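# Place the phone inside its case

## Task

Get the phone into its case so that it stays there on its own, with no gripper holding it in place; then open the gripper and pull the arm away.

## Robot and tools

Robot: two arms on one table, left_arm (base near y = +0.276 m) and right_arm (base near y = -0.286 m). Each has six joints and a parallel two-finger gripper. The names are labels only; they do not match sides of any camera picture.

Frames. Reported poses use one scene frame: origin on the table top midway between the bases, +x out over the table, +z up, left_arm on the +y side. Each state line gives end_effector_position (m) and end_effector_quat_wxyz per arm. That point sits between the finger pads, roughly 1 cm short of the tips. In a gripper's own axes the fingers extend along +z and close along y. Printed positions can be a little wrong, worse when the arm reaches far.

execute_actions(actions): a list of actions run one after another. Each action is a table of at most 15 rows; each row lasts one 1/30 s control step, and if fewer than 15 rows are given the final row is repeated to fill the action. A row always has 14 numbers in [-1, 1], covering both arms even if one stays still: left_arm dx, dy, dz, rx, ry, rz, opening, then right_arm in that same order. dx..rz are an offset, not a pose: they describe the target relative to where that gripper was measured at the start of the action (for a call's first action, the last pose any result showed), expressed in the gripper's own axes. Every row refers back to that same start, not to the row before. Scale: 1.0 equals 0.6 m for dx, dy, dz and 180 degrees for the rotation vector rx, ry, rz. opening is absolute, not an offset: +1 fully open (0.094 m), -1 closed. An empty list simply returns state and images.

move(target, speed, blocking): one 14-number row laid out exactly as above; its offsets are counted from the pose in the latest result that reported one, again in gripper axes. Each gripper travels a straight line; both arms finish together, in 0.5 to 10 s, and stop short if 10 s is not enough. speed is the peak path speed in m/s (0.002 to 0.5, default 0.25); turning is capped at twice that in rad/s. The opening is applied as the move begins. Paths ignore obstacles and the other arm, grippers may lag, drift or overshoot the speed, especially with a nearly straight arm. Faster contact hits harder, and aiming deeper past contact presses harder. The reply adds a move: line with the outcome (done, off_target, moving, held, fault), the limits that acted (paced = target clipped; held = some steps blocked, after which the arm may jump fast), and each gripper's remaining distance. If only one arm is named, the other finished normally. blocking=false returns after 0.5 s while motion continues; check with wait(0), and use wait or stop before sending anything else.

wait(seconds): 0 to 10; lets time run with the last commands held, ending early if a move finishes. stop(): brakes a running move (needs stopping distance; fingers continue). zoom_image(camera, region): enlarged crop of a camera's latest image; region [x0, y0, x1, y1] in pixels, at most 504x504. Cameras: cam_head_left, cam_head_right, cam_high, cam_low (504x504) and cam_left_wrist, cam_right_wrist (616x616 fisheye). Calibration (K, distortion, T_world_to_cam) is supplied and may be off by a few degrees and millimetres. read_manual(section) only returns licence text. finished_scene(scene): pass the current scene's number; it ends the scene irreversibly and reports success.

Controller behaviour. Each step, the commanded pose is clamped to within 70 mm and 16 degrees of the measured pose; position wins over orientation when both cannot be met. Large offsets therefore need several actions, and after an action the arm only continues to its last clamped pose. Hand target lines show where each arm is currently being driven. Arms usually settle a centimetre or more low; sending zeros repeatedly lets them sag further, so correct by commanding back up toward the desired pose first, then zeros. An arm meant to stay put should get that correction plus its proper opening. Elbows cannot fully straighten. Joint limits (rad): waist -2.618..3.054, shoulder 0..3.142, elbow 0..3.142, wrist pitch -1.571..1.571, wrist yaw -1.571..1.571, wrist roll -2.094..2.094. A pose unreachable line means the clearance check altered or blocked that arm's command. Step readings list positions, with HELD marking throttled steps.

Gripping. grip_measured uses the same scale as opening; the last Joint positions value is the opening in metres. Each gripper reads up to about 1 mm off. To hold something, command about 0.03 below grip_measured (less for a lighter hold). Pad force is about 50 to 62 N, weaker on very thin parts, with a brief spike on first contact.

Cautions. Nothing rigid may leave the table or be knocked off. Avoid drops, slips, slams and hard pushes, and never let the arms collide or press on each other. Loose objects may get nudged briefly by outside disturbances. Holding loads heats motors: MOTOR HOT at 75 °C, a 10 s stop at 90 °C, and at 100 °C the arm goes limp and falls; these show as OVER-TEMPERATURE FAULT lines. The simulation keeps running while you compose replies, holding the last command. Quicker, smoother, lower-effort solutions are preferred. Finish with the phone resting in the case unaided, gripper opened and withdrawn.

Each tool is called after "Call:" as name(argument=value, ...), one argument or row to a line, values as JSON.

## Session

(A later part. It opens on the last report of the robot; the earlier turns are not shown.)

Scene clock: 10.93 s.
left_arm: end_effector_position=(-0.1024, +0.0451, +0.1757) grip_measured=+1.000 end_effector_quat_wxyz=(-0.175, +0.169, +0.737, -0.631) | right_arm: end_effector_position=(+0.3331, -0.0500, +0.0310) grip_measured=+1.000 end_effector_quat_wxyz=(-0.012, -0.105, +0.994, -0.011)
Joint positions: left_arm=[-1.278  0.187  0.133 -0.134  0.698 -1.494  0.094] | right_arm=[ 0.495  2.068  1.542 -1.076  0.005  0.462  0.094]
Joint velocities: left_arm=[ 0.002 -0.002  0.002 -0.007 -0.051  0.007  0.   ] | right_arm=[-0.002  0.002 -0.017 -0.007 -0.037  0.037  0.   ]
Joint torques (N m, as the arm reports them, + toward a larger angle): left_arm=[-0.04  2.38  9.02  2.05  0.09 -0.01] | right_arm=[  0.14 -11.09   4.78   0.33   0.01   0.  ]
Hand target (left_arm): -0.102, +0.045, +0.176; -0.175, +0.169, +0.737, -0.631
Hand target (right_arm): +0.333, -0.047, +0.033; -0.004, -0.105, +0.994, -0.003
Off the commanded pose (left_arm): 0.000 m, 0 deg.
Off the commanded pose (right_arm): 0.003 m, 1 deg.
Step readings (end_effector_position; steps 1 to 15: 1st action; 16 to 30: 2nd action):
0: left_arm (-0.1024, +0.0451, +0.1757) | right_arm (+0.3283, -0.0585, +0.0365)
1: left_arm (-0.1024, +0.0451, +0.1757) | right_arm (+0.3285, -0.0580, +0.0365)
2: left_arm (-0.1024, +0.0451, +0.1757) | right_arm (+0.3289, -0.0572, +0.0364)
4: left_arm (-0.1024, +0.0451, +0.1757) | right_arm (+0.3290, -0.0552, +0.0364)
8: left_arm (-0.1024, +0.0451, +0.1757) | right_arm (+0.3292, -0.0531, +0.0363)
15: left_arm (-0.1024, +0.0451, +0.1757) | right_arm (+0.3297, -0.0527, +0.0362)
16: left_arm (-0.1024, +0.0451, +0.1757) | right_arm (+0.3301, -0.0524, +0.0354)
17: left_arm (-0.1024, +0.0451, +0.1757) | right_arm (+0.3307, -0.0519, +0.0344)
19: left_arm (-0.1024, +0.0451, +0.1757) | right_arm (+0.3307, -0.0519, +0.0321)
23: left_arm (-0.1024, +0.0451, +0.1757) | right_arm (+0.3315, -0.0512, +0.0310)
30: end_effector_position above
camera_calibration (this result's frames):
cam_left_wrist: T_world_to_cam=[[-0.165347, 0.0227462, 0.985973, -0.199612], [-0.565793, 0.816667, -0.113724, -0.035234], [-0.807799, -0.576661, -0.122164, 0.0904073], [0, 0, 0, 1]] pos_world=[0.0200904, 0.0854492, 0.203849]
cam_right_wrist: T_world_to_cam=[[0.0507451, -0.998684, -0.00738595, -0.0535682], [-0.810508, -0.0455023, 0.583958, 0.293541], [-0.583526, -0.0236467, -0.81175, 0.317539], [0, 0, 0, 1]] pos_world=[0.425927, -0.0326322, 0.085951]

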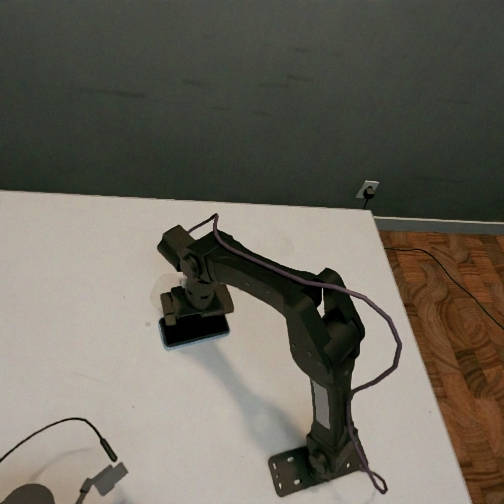

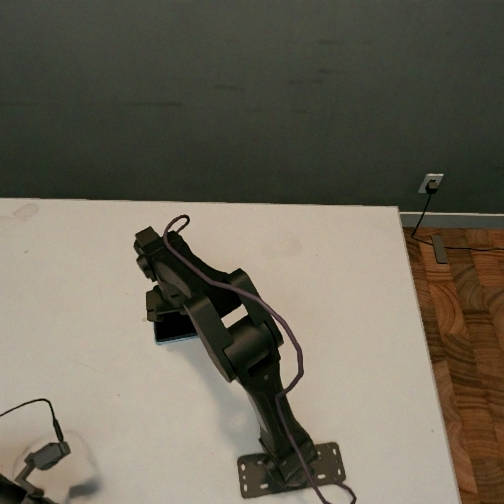

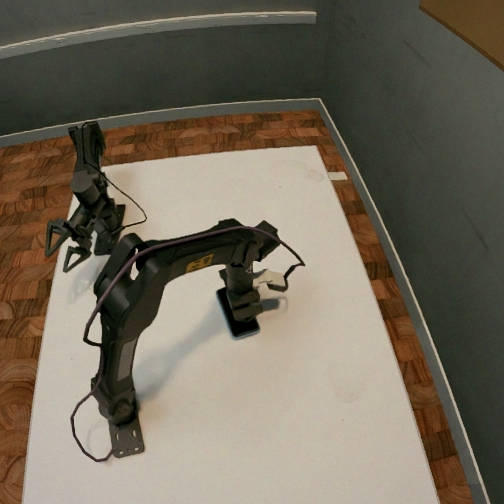

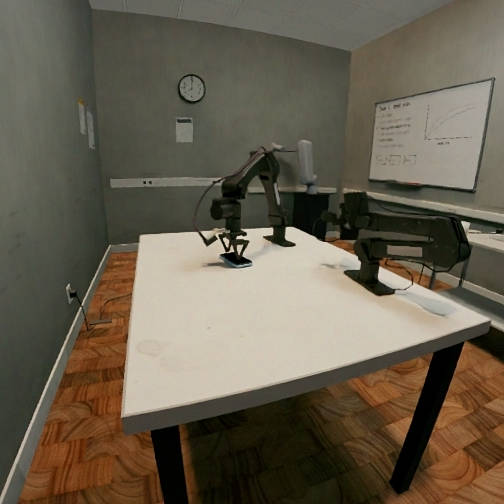

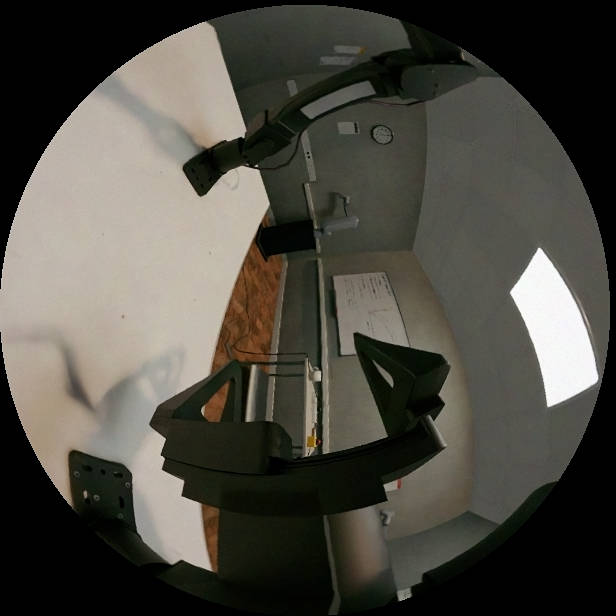

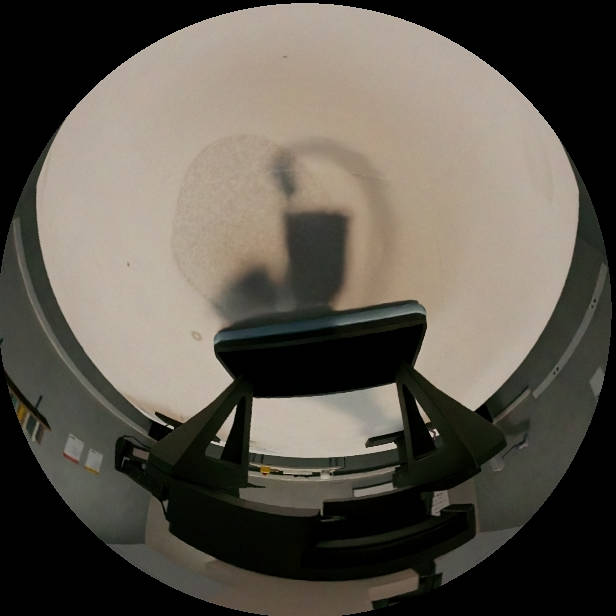

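Call:
execute_actions(
  actions=[
    [[0,0,0,0,0,0,1,0,0,0.012,-0.004,-0.006,0,1]],
  ],
)

Call:
zoom_image(
  camera="cam_low",
  region=[200, 220, 280, 280],
)

Call:
zoom_image(
  camera="cam_right_wrist",
  region=[180, 280, 460, 440],
)

Scene clock: 12.03 s.
left_arm: end_effector_position=(-0.1024, +0.0451, +0.1757) grip_measured=+1.000 end_effector_quat_wxyz=(-0.175, +0.169, +0.737, -0.631) | right_arm: end_effector_position=(+0.3310, -0.0515, +0.0222) grip_measured=+1.000 end_effector_quat_wxyz=(-0.012, -0.105, +0.994, -0.010)
Joint positions: left_arm=[-1.278  0.187  0.133 -0.134  0.698 -1.494  0.094] | right_arm=[ 0.495  2.068  1.505 -1.039  0.005  0.462  0.094]
Joint velocities: left_arm=[-0.017 -0.002 -0.007 -0.051 -0.022 -0.037  0.   ] | right_arm=[ 0.012  0.007  0.012 -0.037  0.037 -0.066  0.   ]
Joint torques (N m, as the arm reports them, + toward a larger angle): left_arm=[ 0.    2.39  9.01  2.05  0.1  -0.02] | right_arm=[ -0.17 -10.86   4.97   0.31   0.03  -0.03]
Hand target (left_arm): -0.102, +0.045, +0.176; -0.175, +0.169, +0.737, -0.631
Hand target (right_arm): +0.333, -0.050, +0.024; -0.003, -0.105, +0.994, -0.004
Off the commanded pose (left_arm): 0.000 m, 0 deg.
Off the commanded pose (right_arm): 0.003 m, 1 deg.
Step readings (end_effector_position):
0: left_arm (-0.1024, +0.0451, +0.1757) | right_arm (+0.3334, -0.0498, +0.0310)
1: left_arm (-0.1024, +0.0451, +0.1757) | right_arm (+0.3333, -0.0498, +0.0295)
2: left_arm (-0.1024, +0.0451, +0.1757) | right_arm (+0.3332, -0.0499, +0.0279)
4: left_arm (-0.1024, +0.0451, +0.1757) | right_arm (+0.3307, -0.0519, +0.0240)
8: left_arm (-0.1024, +0.0451, +0.1757) | right_arm (+0.3298, -0.0525, +0.0223)
15: end_effector_position above
camera_calibration (this result's frames):
cam_left_wrist: T_world_to_cam=[[-0.165347, 0.0227462, 0.985973, -0.199612], [-0.565793, 0.816667, -0.113724, -0.035234], [-0.807799, -0.576661, -0.122164, 0.0904073], [0, 0, 0, 1]] pos_world=[0.0200904, 0.0854492, 0.203849]
cam_right_wrist: T_world_to_cam=[[0.050736, -0.998679, -0.00813981, -0.0550419], [-0.810718, -0.045944, 0.583631, 0.296966], [-0.583234, -0.023012, -0.811978, 0.309169], [0, 0, 0, 1]] pos_world=[0.423867, -0.0342107, 0.0772719]

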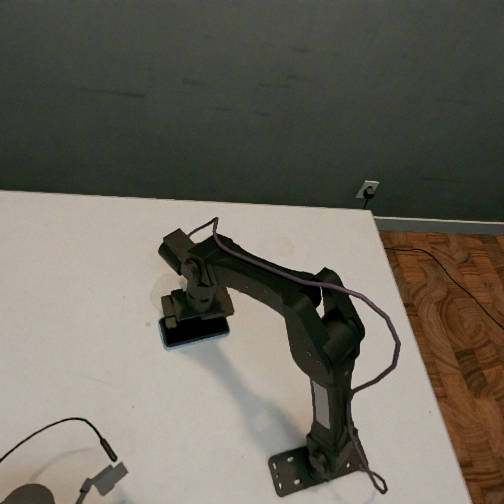

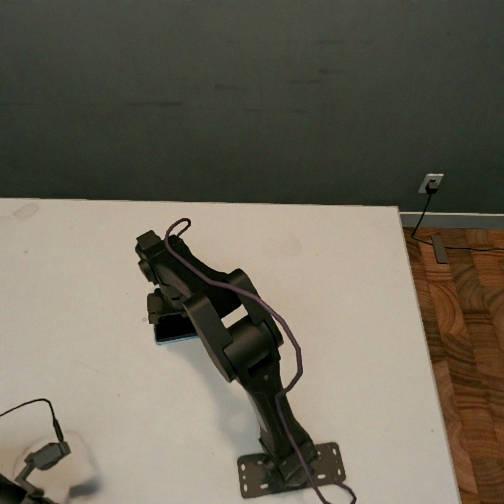

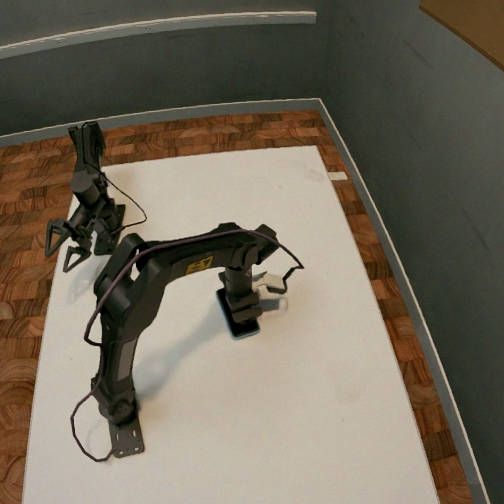

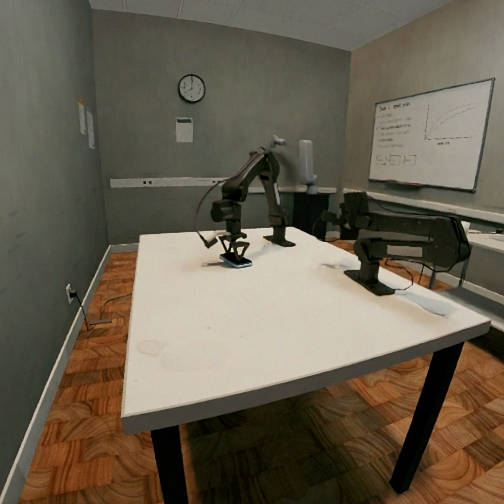

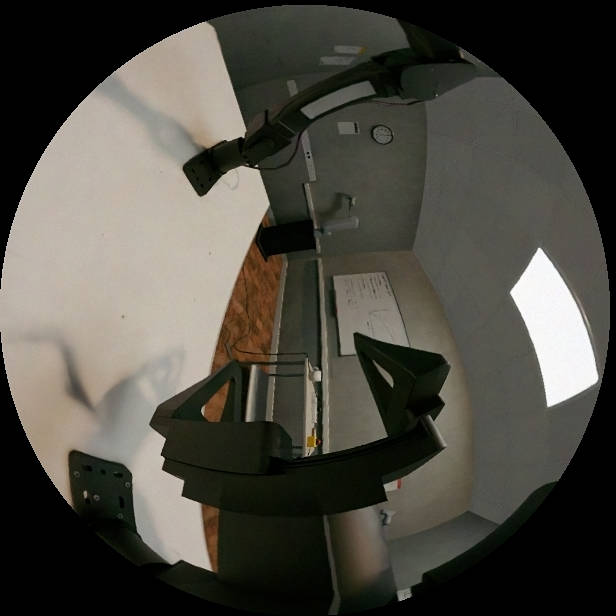

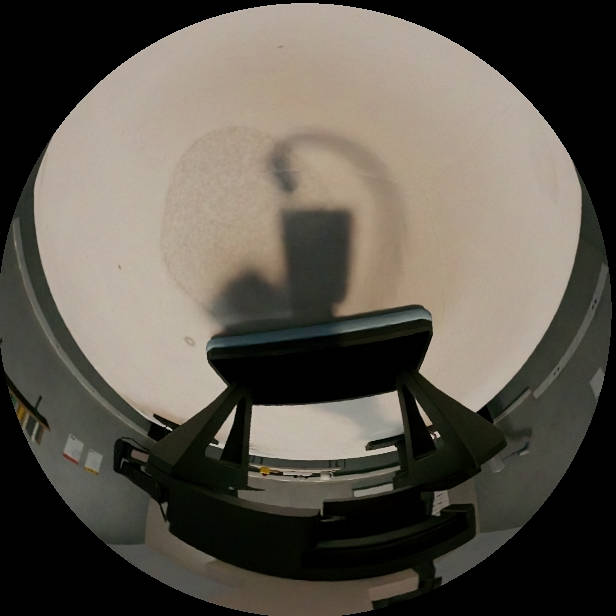

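Region (200, 220, 280, 280) of cam_low's 504x504 image, scaled by 6.300, with more detail than that image has; it fills the top 378 rows of this view, and the rest is white.

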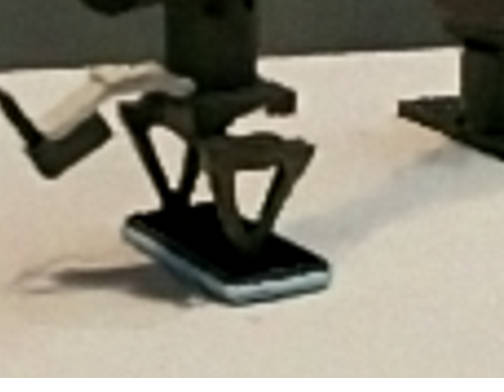

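Region (180, 280, 460, 440) of cam_right_wrist's 616x616 image, scaled by 1.800, with more detail than that image has; it fills the top 288 rows of this view, and the rest is white.

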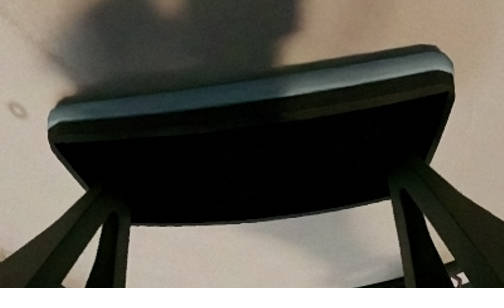

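Call:
execute_actions(
  actions=[
    [[0,0,0,0,0,0,1,0.03,0,-0.003,0,0,0,1]],
    [[0,0,0,0,0,0,1,0,0,0.008,-0.004,-0.006,0,1]],
  ],
)

Call:
zoom_image(
  camera="cam_low",
  region=[200, 220, 280, 280],
)

Call:
zoom_image(
  camera="cam_right_wrist",
  region=[180, 280, 460, 440],
)

Scene clock: 13.23 s.
left_arm: end_effector_position=(-0.1024, +0.0451, +0.1757) grip_measured=+1.000 end_effector_quat_wxyz=(-0.175, +0.169, +0.737, -0.631) | right_arm: end_effector_position=(+0.3205, -0.0547, +0.0199) grip_measured=+1.000 end_effector_quat_wxyz=(-0.009, -0.103, +0.995, -0.008)
Joint positions: left_arm=[-1.278  0.187  0.133 -0.134  0.698 -1.494  0.094] | right_arm=[ 0.506  2.028  1.435 -1.001  0.004  0.475  0.094]
Joint velocities: left_arm=[-0.002  0.002  0.002 -0.007  0.037  0.066  0.   ] | right_arm=[-0.007  0.002 -0.012 -0.037 -0.095 -0.066  0.   ]
Joint torques (N m, as the arm reports them, + toward a larger angle): left_arm=[-0.02  2.38  9.    2.04  0.1  -0.01] | right_arm=[ -0.19 -10.18   3.54   0.45   0.05  -0.02]
Hand target (left_arm): -0.102, +0.045, +0.176; -0.175, +0.169, +0.737, -0.631
Hand target (right_arm): +0.320, -0.055, +0.016; -0.003, -0.103, +0.995, -0.004
Off the commanded pose (left_arm): 0.000 m, 0 deg.
Off the commanded pose (right_arm): 0.003 m, 1 deg.
Step readings (end_effector_position; steps 1 to 15: 1st action; 16 to 30: 2nd action):
0: left_arm (-0.1024, +0.0451, +0.1757) | right_arm (+0.3313, -0.0513, +0.0222)
1: left_arm (-0.1024, +0.0451, +0.1757) | right_arm (+0.3303, -0.0516, +0.0213)
2: left_arm (-0.1024, +0.0451, +0.1757) | right_arm (+0.3280, -0.0527, +0.0208)
4: left_arm (-0.1024, +0.0451, +0.1757) | right_arm (+0.3231, -0.0546, +0.0213)
8: left_arm (-0.1024, +0.0451, +0.1757) | right_arm (+0.3203, -0.0549, +0.0213)
15: left_arm (-0.1024, +0.0451, +0.1757) | right_arm (+0.3203, -0.0549, +0.0213)
16: left_arm (-0.1024, +0.0451, +0.1757) | right_arm (+0.3204, -0.0548, +0.0206)
17: left_arm (-0.1024, +0.0451, +0.1757) | right_arm (+0.3204, -0.0548, +0.0200)
19: left_arm (-0.1024, +0.0451, +0.1757) | right_arm (+0.3205, -0.0547, +0.0201)
23: left_arm (-0.1024, +0.0451, +0.1757) | right_arm (+0.3204, -0.0547, +0.0199)
30: end_effector_position above
camera_calibration (this result's frames):
cam_left_wrist: T_world_to_cam=[[-0.165347, 0.0227462, 0.985973, -0.199612], [-0.565793, 0.816667, -0.113724, -0.035234], [-0.807799, -0.576661, -0.122164, 0.0904073], [0, 0, 0, 1]] pos_world=[0.0200904, 0.0854492, 0.203849]
cam_right_wrist: T_world_to_cam=[[0.0481225, -0.998764, -0.0124383, -0.0567285], [-0.814152, -0.0464356, 0.578792, 0.290772], [-0.578654, -0.0177262, -0.81538, 0.299938], [0, 0, 0, 1]] pos_world=[0.413023, -0.0378394, 0.075561]

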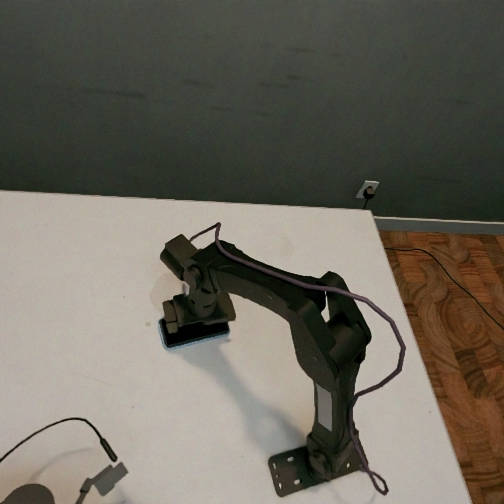

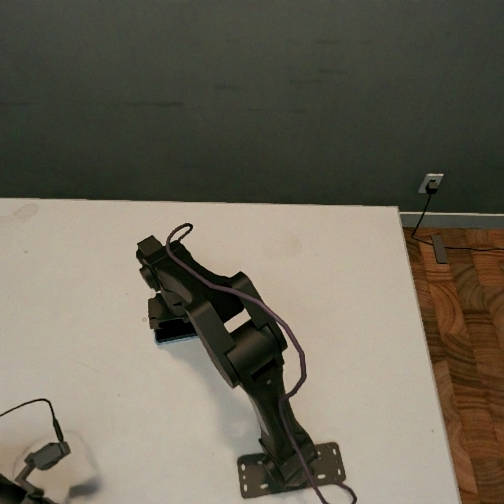

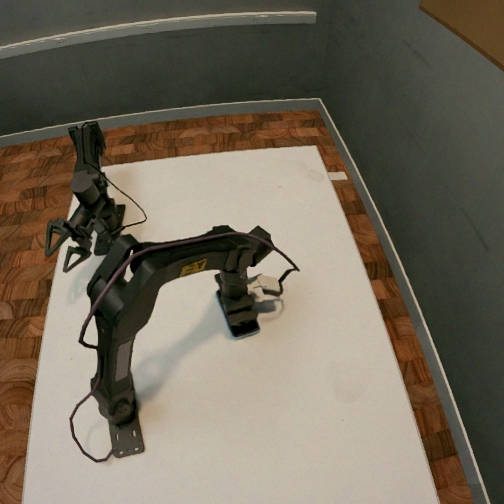

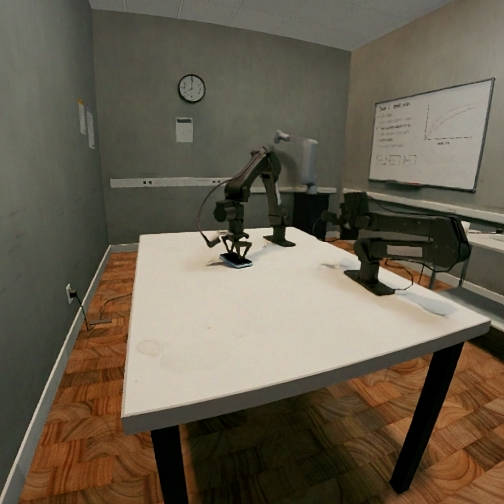

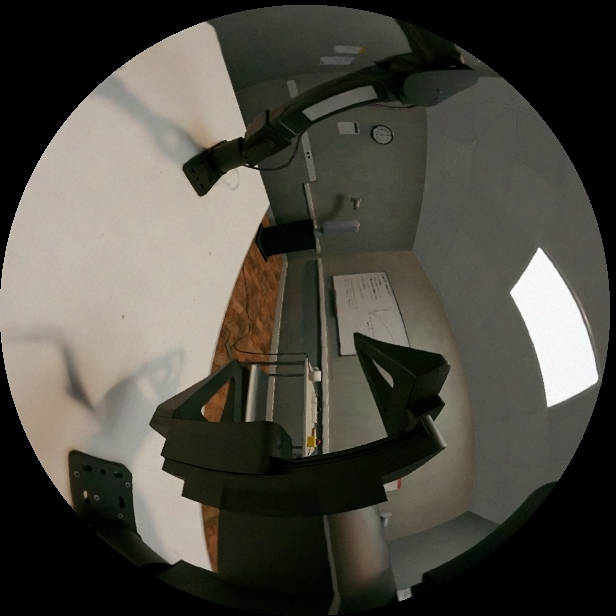

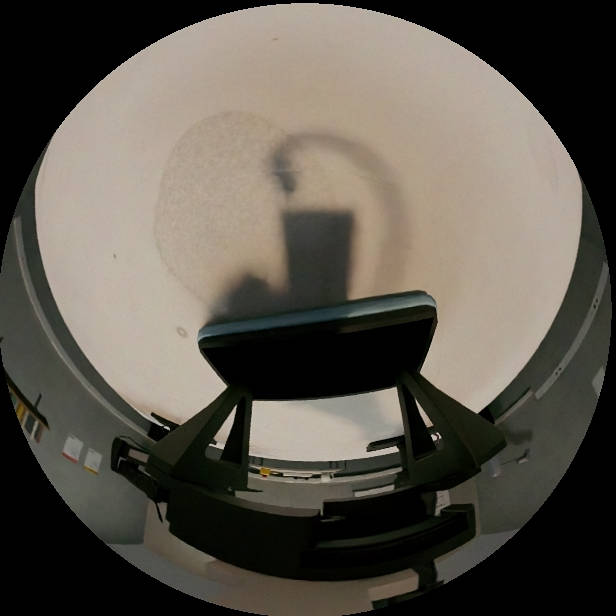

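Region (200, 220, 280, 280) of cam_low's 504x504 image, scaled by 6.300, with more detail than that image has; it fills the top 378 rows of this view, and the rest is white.

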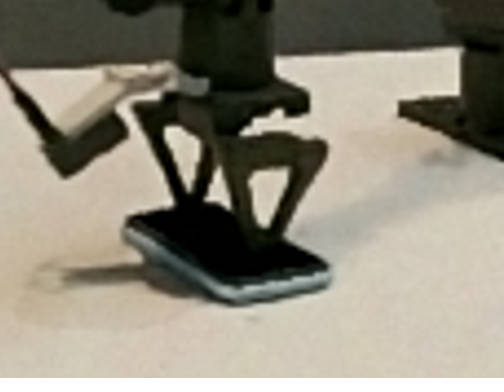

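Region (180, 280, 460, 440) of cam_right_wrist's 616x616 image, scaled by 1.800, with more detail than that image has; it fills the top 288 rows of this view, and the rest is white.

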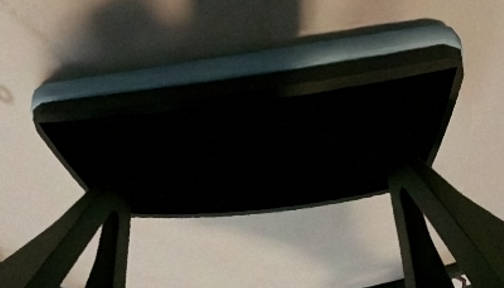

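Call:
move(
  target=[0,0,0,0,0,0,1,0,0,0.03,0,0,0,1],
  speed=0.02,
)

Call:
zoom_image(
  camera="cam_low",
  region=[200, 220, 280, 280],
)

Call:
zoom_image(
  camera="cam_right_wrist",
  region=[180, 280, 460, 440],
)

Scene clock: 14.53 s.
left_arm: end_effector_position=(-0.1024, +0.0451, +0.1757) grip_measured=+1.000 end_effector_quat_wxyz=(-0.175, +0.169, +0.737, -0.631) | right_arm: end_effector_position=(+0.3205, -0.0546, +0.0188) grip_measured=+1.000 end_effector_quat_wxyz=(-0.008, -0.103, +0.995, -0.008)
Joint positions: left_arm=[-1.278  0.187  0.133 -0.134  0.698 -1.494  0.094] | right_arm=[ 0.506  2.028  1.43  -0.995  0.004  0.475  0.094]
Joint velocities: left_arm=[ 0.002  0.007 -0.017 -0.051  0.022  0.007  0.   ] | right_arm=[-0.002 -0.002 -0.002 -0.095 -0.022  0.051  0.   ]
Joint torques (N m, as the arm reports them, + toward a larger angle): left_arm=[-0.02  2.38  9.02  2.05  0.1  -0.02] | right_arm=[-0.2  -7.8   2.88  0.71  0.08 -0.03]
Hand target (left_arm): -0.102, +0.045, +0.176; -0.175, +0.169, +0.737, -0.631
Hand target (right_arm): +0.320, -0.055, +0.003; -0.009, -0.103, +0.995, -0.009
Off the commanded pose (left_arm): 0.000 m, 0 deg.
Off the commanded pose (right_arm): 0.017 m, 0 deg.
move: off_target (right_arm)
camera_calibration (this result's frames):
cam_left_wrist: T_world_to_cam=[[-0.165347, 0.0227462, 0.985973, -0.199612], [-0.565793, 0.816667, -0.113724, -0.035234], [-0.807799, -0.576661, -0.122164, 0.0904073], [0, 0, 0, 1]] pos_world=[0.0200904, 0.0854492, 0.203849]
cam_right_wrist: T_world_to_cam=[[0.0481417, -0.998748, -0.0135686, -0.0566832], [-0.815008, -0.0471312, 0.57753, 0.291713], [-0.577447, -0.0167448, -0.816257, 0.298763], [0, 0, 0, 1]] pos_world=[0.412997, -0.0378607, 0.0746244]

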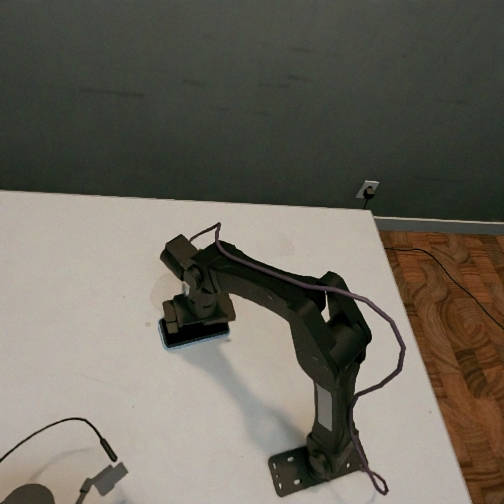

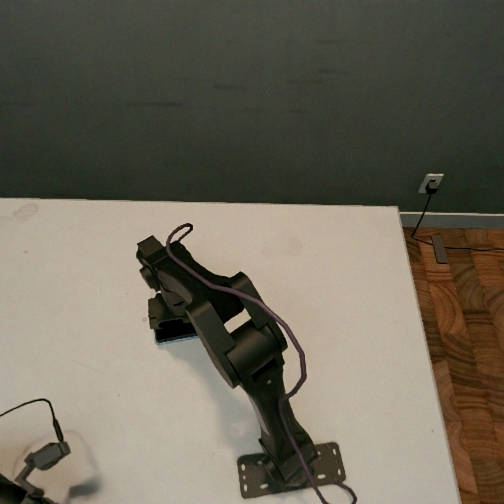

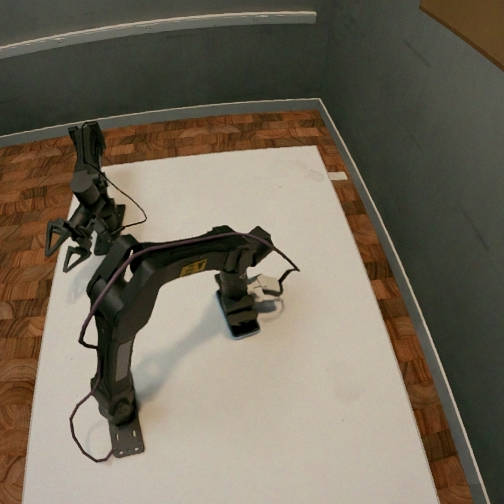

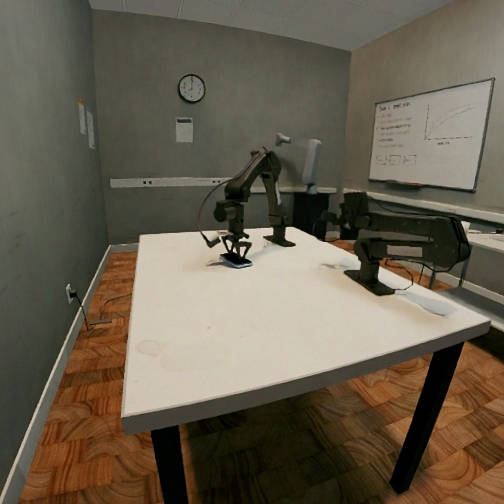

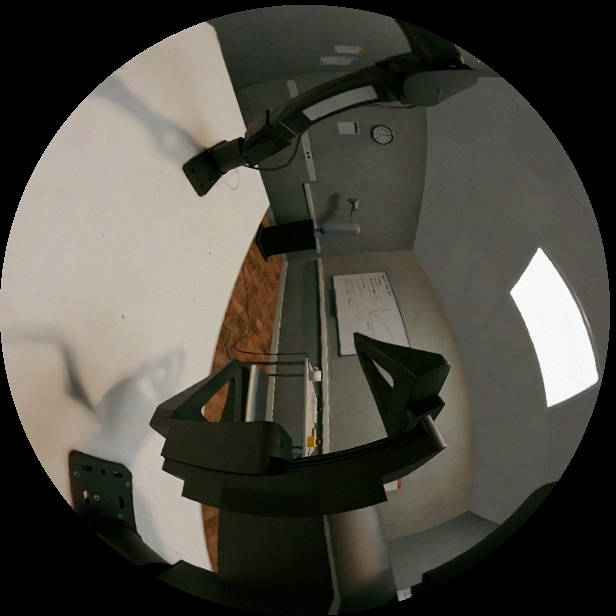

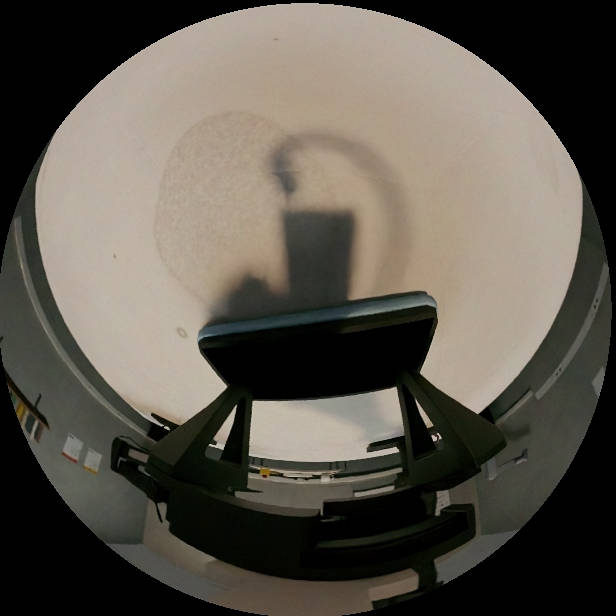

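Region (200, 220, 280, 280) of cam_low's 504x504 image, scaled by 6.300, with more detail than that image has; it fills the top 378 rows of this view, and the rest is white.

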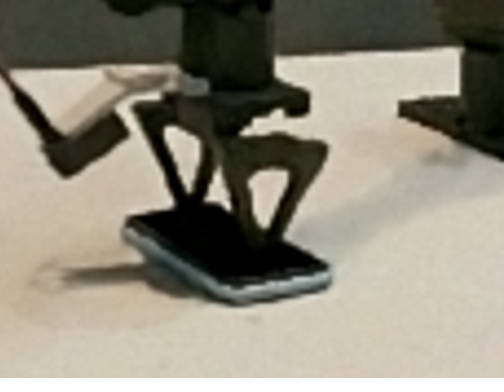

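Region (180, 280, 460, 440) of cam_right_wrist's 616x616 image, scaled by 1.800, with more detail than that image has; it fills the top 288 rows of this view, and the rest is white.

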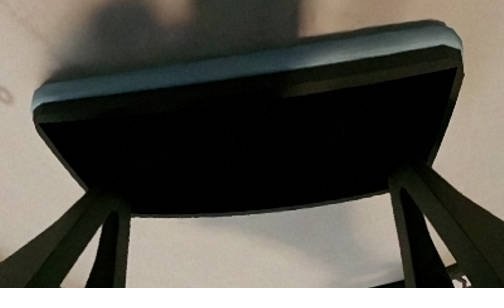

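Call:
move(
  target=[0,0,0,0,0,0,1,0,0,0.09,0,0,0,1],
  speed=0.03,
)

Call:
zoom_image(
  camera="cam_low",
  region=[200, 220, 280, 280],
)

Call:
zoom_image(
  camera="cam_right_wrist",
  region=[180, 280, 460, 440],
)

Scene clock: 16.80 s.
left_arm: end_effector_position=(-0.1024, +0.0451, +0.1757) grip_measured=+1.000 end_effector_quat_wxyz=(-0.175, +0.169, +0.737, -0.631) | right_arm: end_effector_position=(+0.3212, -0.0547, +0.0123) grip_measured=+1.000 end_effector_quat_wxyz=(+0.002, -0.103, +0.995, -0.002)
Joint positions: left_arm=[-1.278  0.187  0.133 -0.134  0.698 -1.494  0.094] | right_arm=[ 0.505  2.019  1.389 -0.94   0.005  0.475  0.094]
Joint velocities: left_arm=[-0.007  0.007 -0.012 -0.081 -0.051 -0.066  0.   ] | right_arm=[ 0.002  0.007 -0.017  0.022  0.022 -0.051  0.   ]
Joint torques (N m, as the arm reports them, + toward a larger angle): left_arm=[-0.02  2.39  9.02  2.05  0.1  -0.02] | right_arm=[-0.12 -3.46 -0.14  1.44  0.05 -0.01]
Hand target (left_arm): -0.102, +0.045, +0.176; -0.175, +0.169, +0.737, -0.631
Hand target (right_arm): +0.316, -0.059, -0.030; -0.010, -0.103, +0.995, -0.009
Off the commanded pose (left_arm): 0.000 m, 0 deg.
Off the commanded pose (right_arm): 0.047 m, 1 deg.
move: off_target (right_arm)
camera_calibration (this result's frames):
cam_left_wrist: T_world_to_cam=[[-0.165347, 0.0227462, 0.985973, -0.199612], [-0.565793, 0.816667, -0.113724, -0.035234], [-0.807799, -0.576661, -0.122164, 0.0904073], [0, 0, 0, 1]] pos_world=[0.0200904, 0.0854492, 0.203849]
cam_right_wrist: T_world_to_cam=[[0.0477395, -0.998506, -0.0265925, -0.0565831], [-0.82514, -0.054426, 0.5623, 0.299074], [-0.562908, -0.00490136, -0.826505, 0.289924], [0, 0, 0, 1]] pos_world=[0.412679, -0.0388001, 0.0699497]

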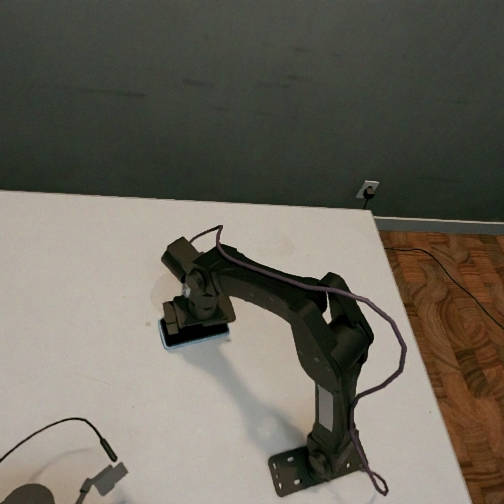

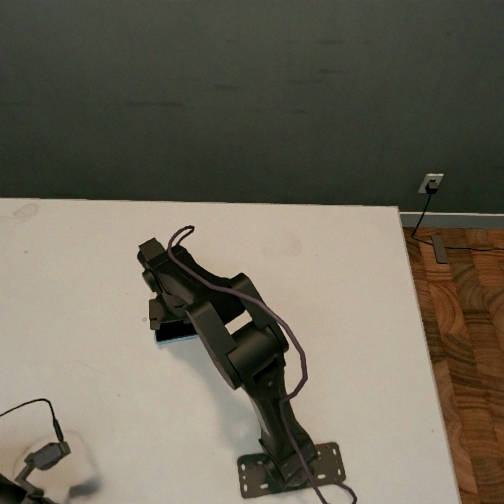

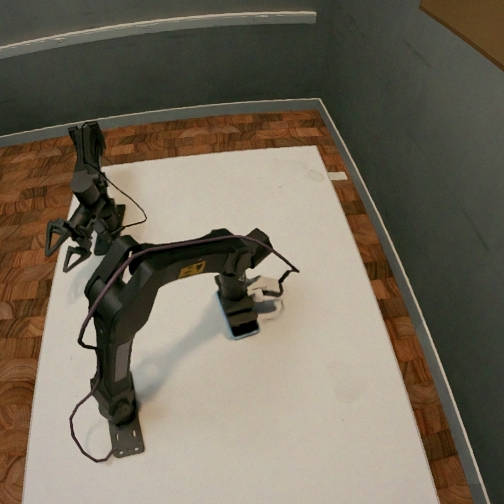

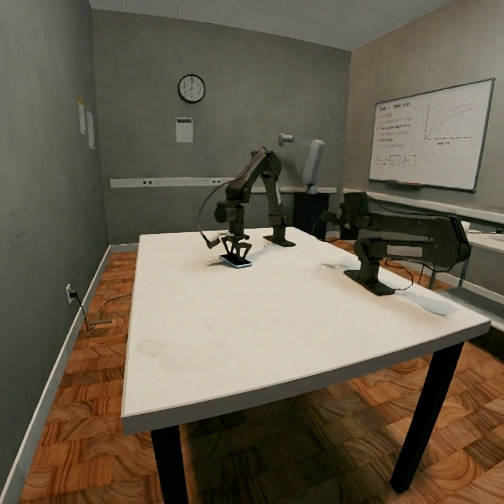

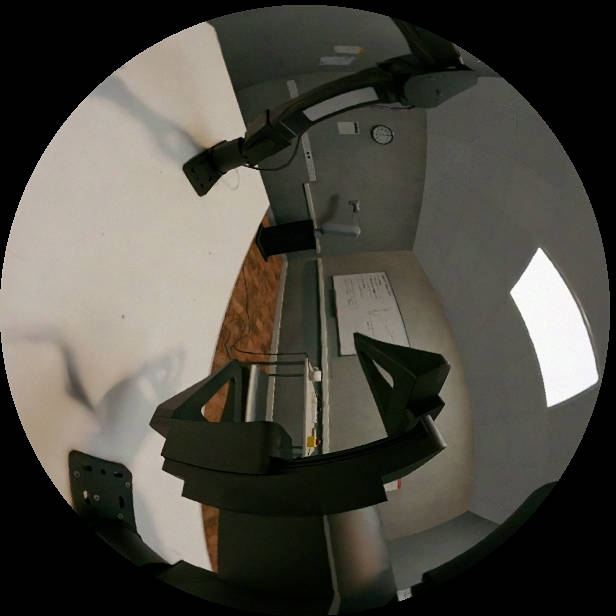

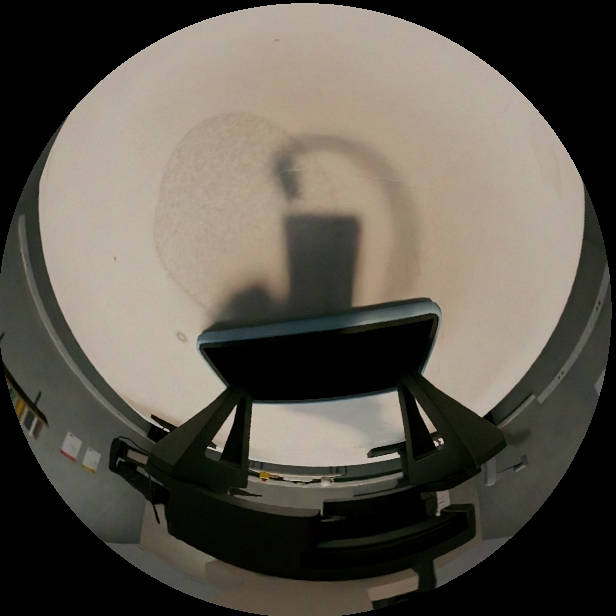

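Region (200, 220, 280, 280) of cam_low's 504x504 image, scaled by 6.300, with more detail than that image has; it fills the top 378 rows of this view, and the rest is white.

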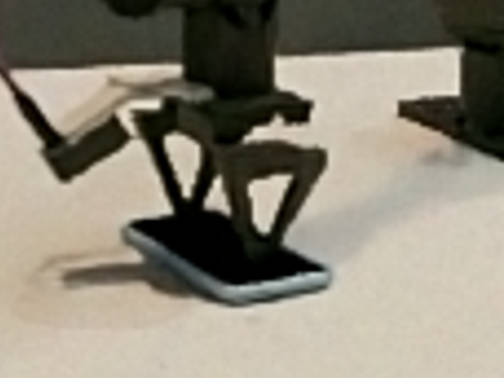

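Region (180, 280, 460, 440) of cam_right_wrist's 616x616 image, scaled by 1.800, with more detail than that image has; it fills the top 288 rows of this view, and the rest is white.

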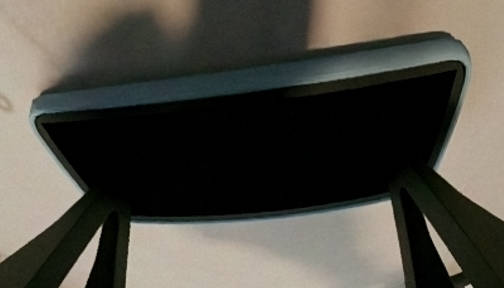

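It went in. Lift and inspect.

Call:
move(
  target=[0,0,0,0,0,0,1,0.15,-0.1,-0.2,0,0,0,1],
  speed=0.2,
)

Call:
zoom_image(
  camera="cam_low",
  region=[205, 240, 265, 280],
)

Call:
zoom_image(
  camera="cam_head_left",
  region=[130, 280, 260, 370],
)

Call:
zoom_image(
  camera="cam_high",
  region=[190, 260, 290, 350],
)

Scene clock: 18.40 s.
left_arm: end_effector_position=(-0.1024, +0.0451, +0.1757) grip_measured=+1.000 end_effector_quat_wxyz=(-0.175, +0.169, +0.737, -0.631) | right_arm: end_effector_position=(+0.2458, -0.1252, +0.1278) grip_measured=+1.000 end_effector_quat_wxyz=(+0.004, -0.102, +0.995, -0.001)
Joint positions: left_arm=[-1.278  0.187  0.133 -0.134  0.698 -1.494  0.094] | right_arm=[ 0.478  1.539  1.274 -1.3    0.005  0.449  0.094]
Joint velocities: left_arm=[-0.007 -0.002  0.007  0.037 -0.037 -0.037  0.   ] | right_arm=[-0.007  0.002 -0.012 -0.095  0.051 -0.022  0.   ]
Joint torques (N m, as the arm reports them, + toward a larger angle): left_arm=[-0.03  2.39  9.02  2.04  0.1  -0.02] | right_arm=[-1.01 -6.71  5.63  0.06  0.06 -0.12]
Hand target (left_arm): -0.102, +0.045, +0.176; -0.175, +0.169, +0.737, -0.631
Hand target (right_arm): +0.243, -0.131, +0.130; +0.002, -0.103, +0.995, -0.001
Off the commanded pose (left_arm): 0.000 m, 0 deg.
Off the commanded pose (right_arm): 0.008 m, 0 deg.
move: done
camera_calibration (this result's frames):
cam_left_wrist: T_world_to_cam=[[-0.165347, 0.0227462, 0.985973, -0.199612], [-0.565793, 0.816667, -0.113724, -0.035234], [-0.807799, -0.576661, -0.122164, 0.0904073], [0, 0, 0, 1]] pos_world=[0.0200904, 0.0854492, 0.203849]
cam_right_wrist: T_world_to_cam=[[0.0466951, -0.998485, -0.0291123, -0.11975], [-0.827191, -0.0549894, 0.559224, 0.168905], [-0.559978, -0.00203166, -0.828505, 0.342437], [0, 0, 0, 1]] pos_world=[0.337065, -0.109585, 0.185769]

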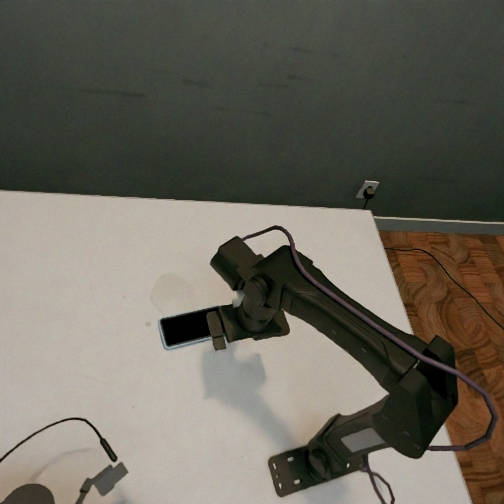

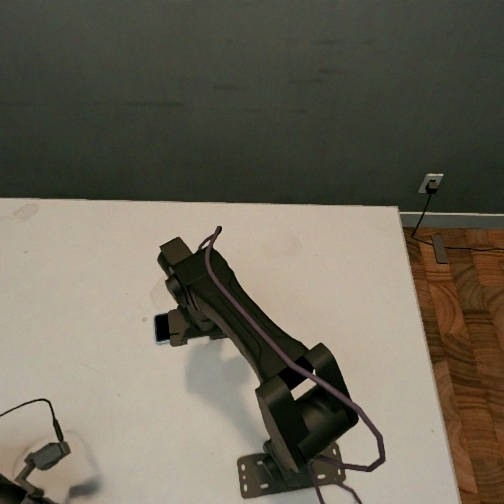

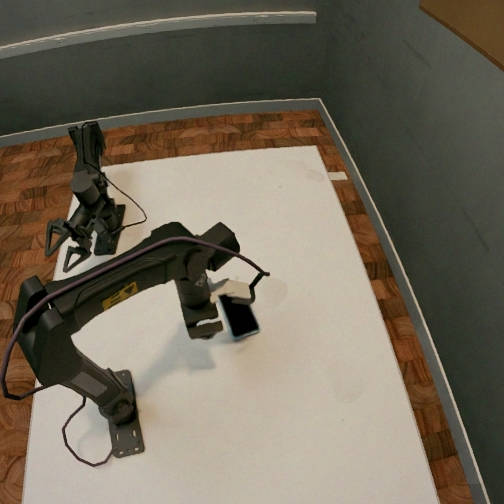

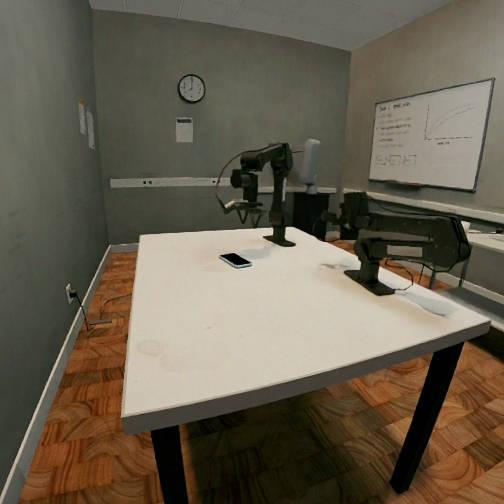

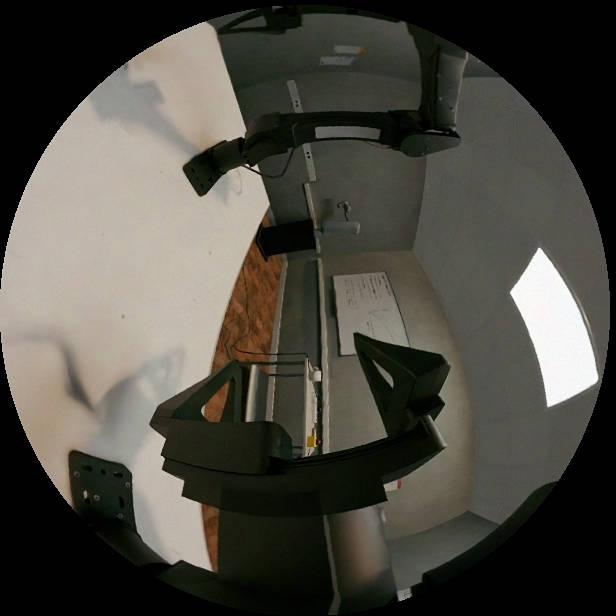

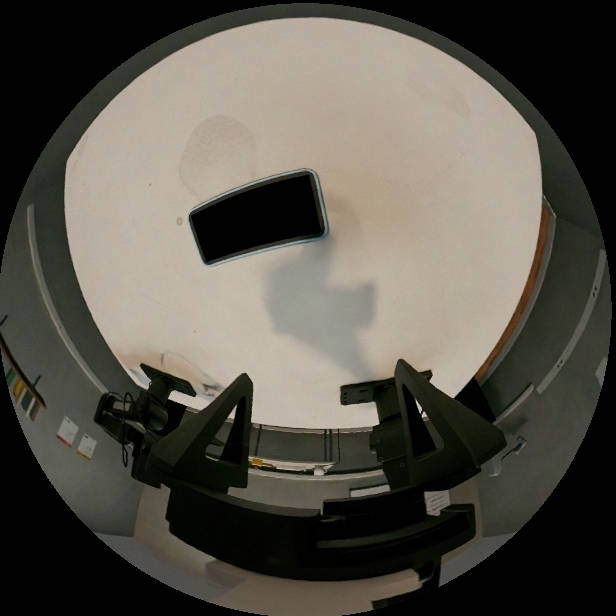

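Region (205, 240, 265, 280) of cam_low's 504x504 image, scaled by 8.400, with more detail than that image has.

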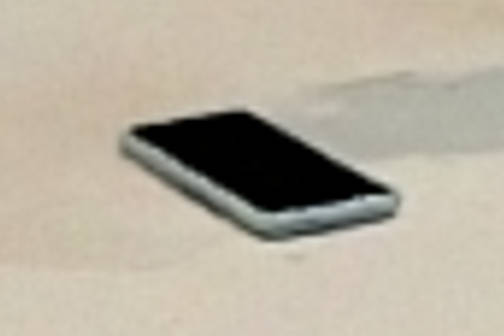

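Region (130, 280, 260, 370) of cam_head_left's 504x504 image, scaled by 3.877, with more detail than that image has; it fills the top 349 rows of this view, and the rest is white.

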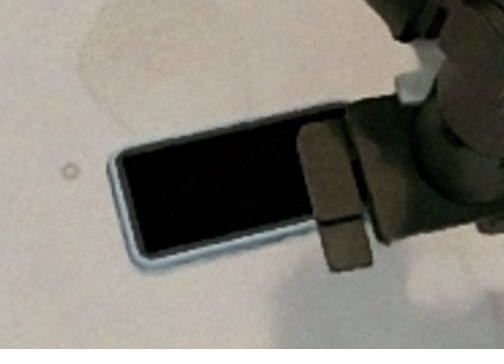

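Region (190, 260, 290, 350) of cam_high's 504x504 image, scaled by 5.040, with more detail than that image has; it fills the top 454 rows of this view, and the rest is white.

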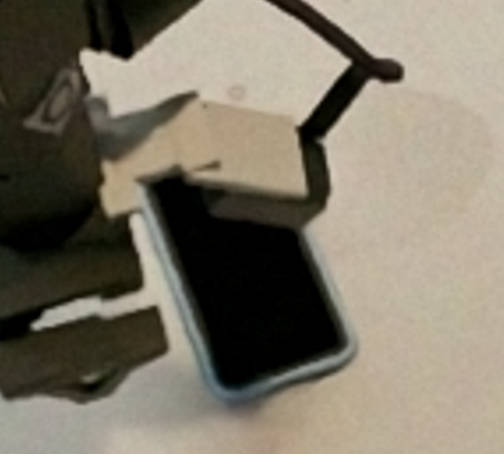

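Call:
zoom_image(
  camera="cam_right_wrist",
  region=[180, 155, 340, 275],
)

Region (180, 155, 340, 275) of cam_right_wrist's 616x616 image, scaled by 3.150, with more detail than that image has; it fills the top 378 rows of this view, and the rest is white.

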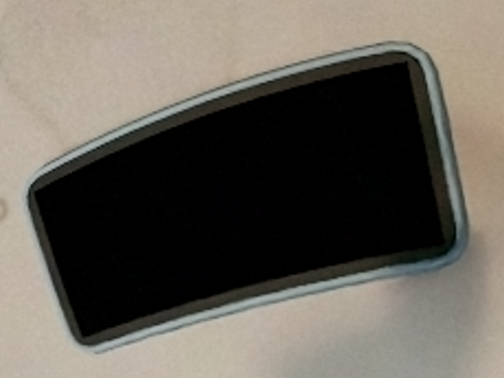

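Call:
finished_scene(
  scene=1,
)

The scene is finished: the task was done.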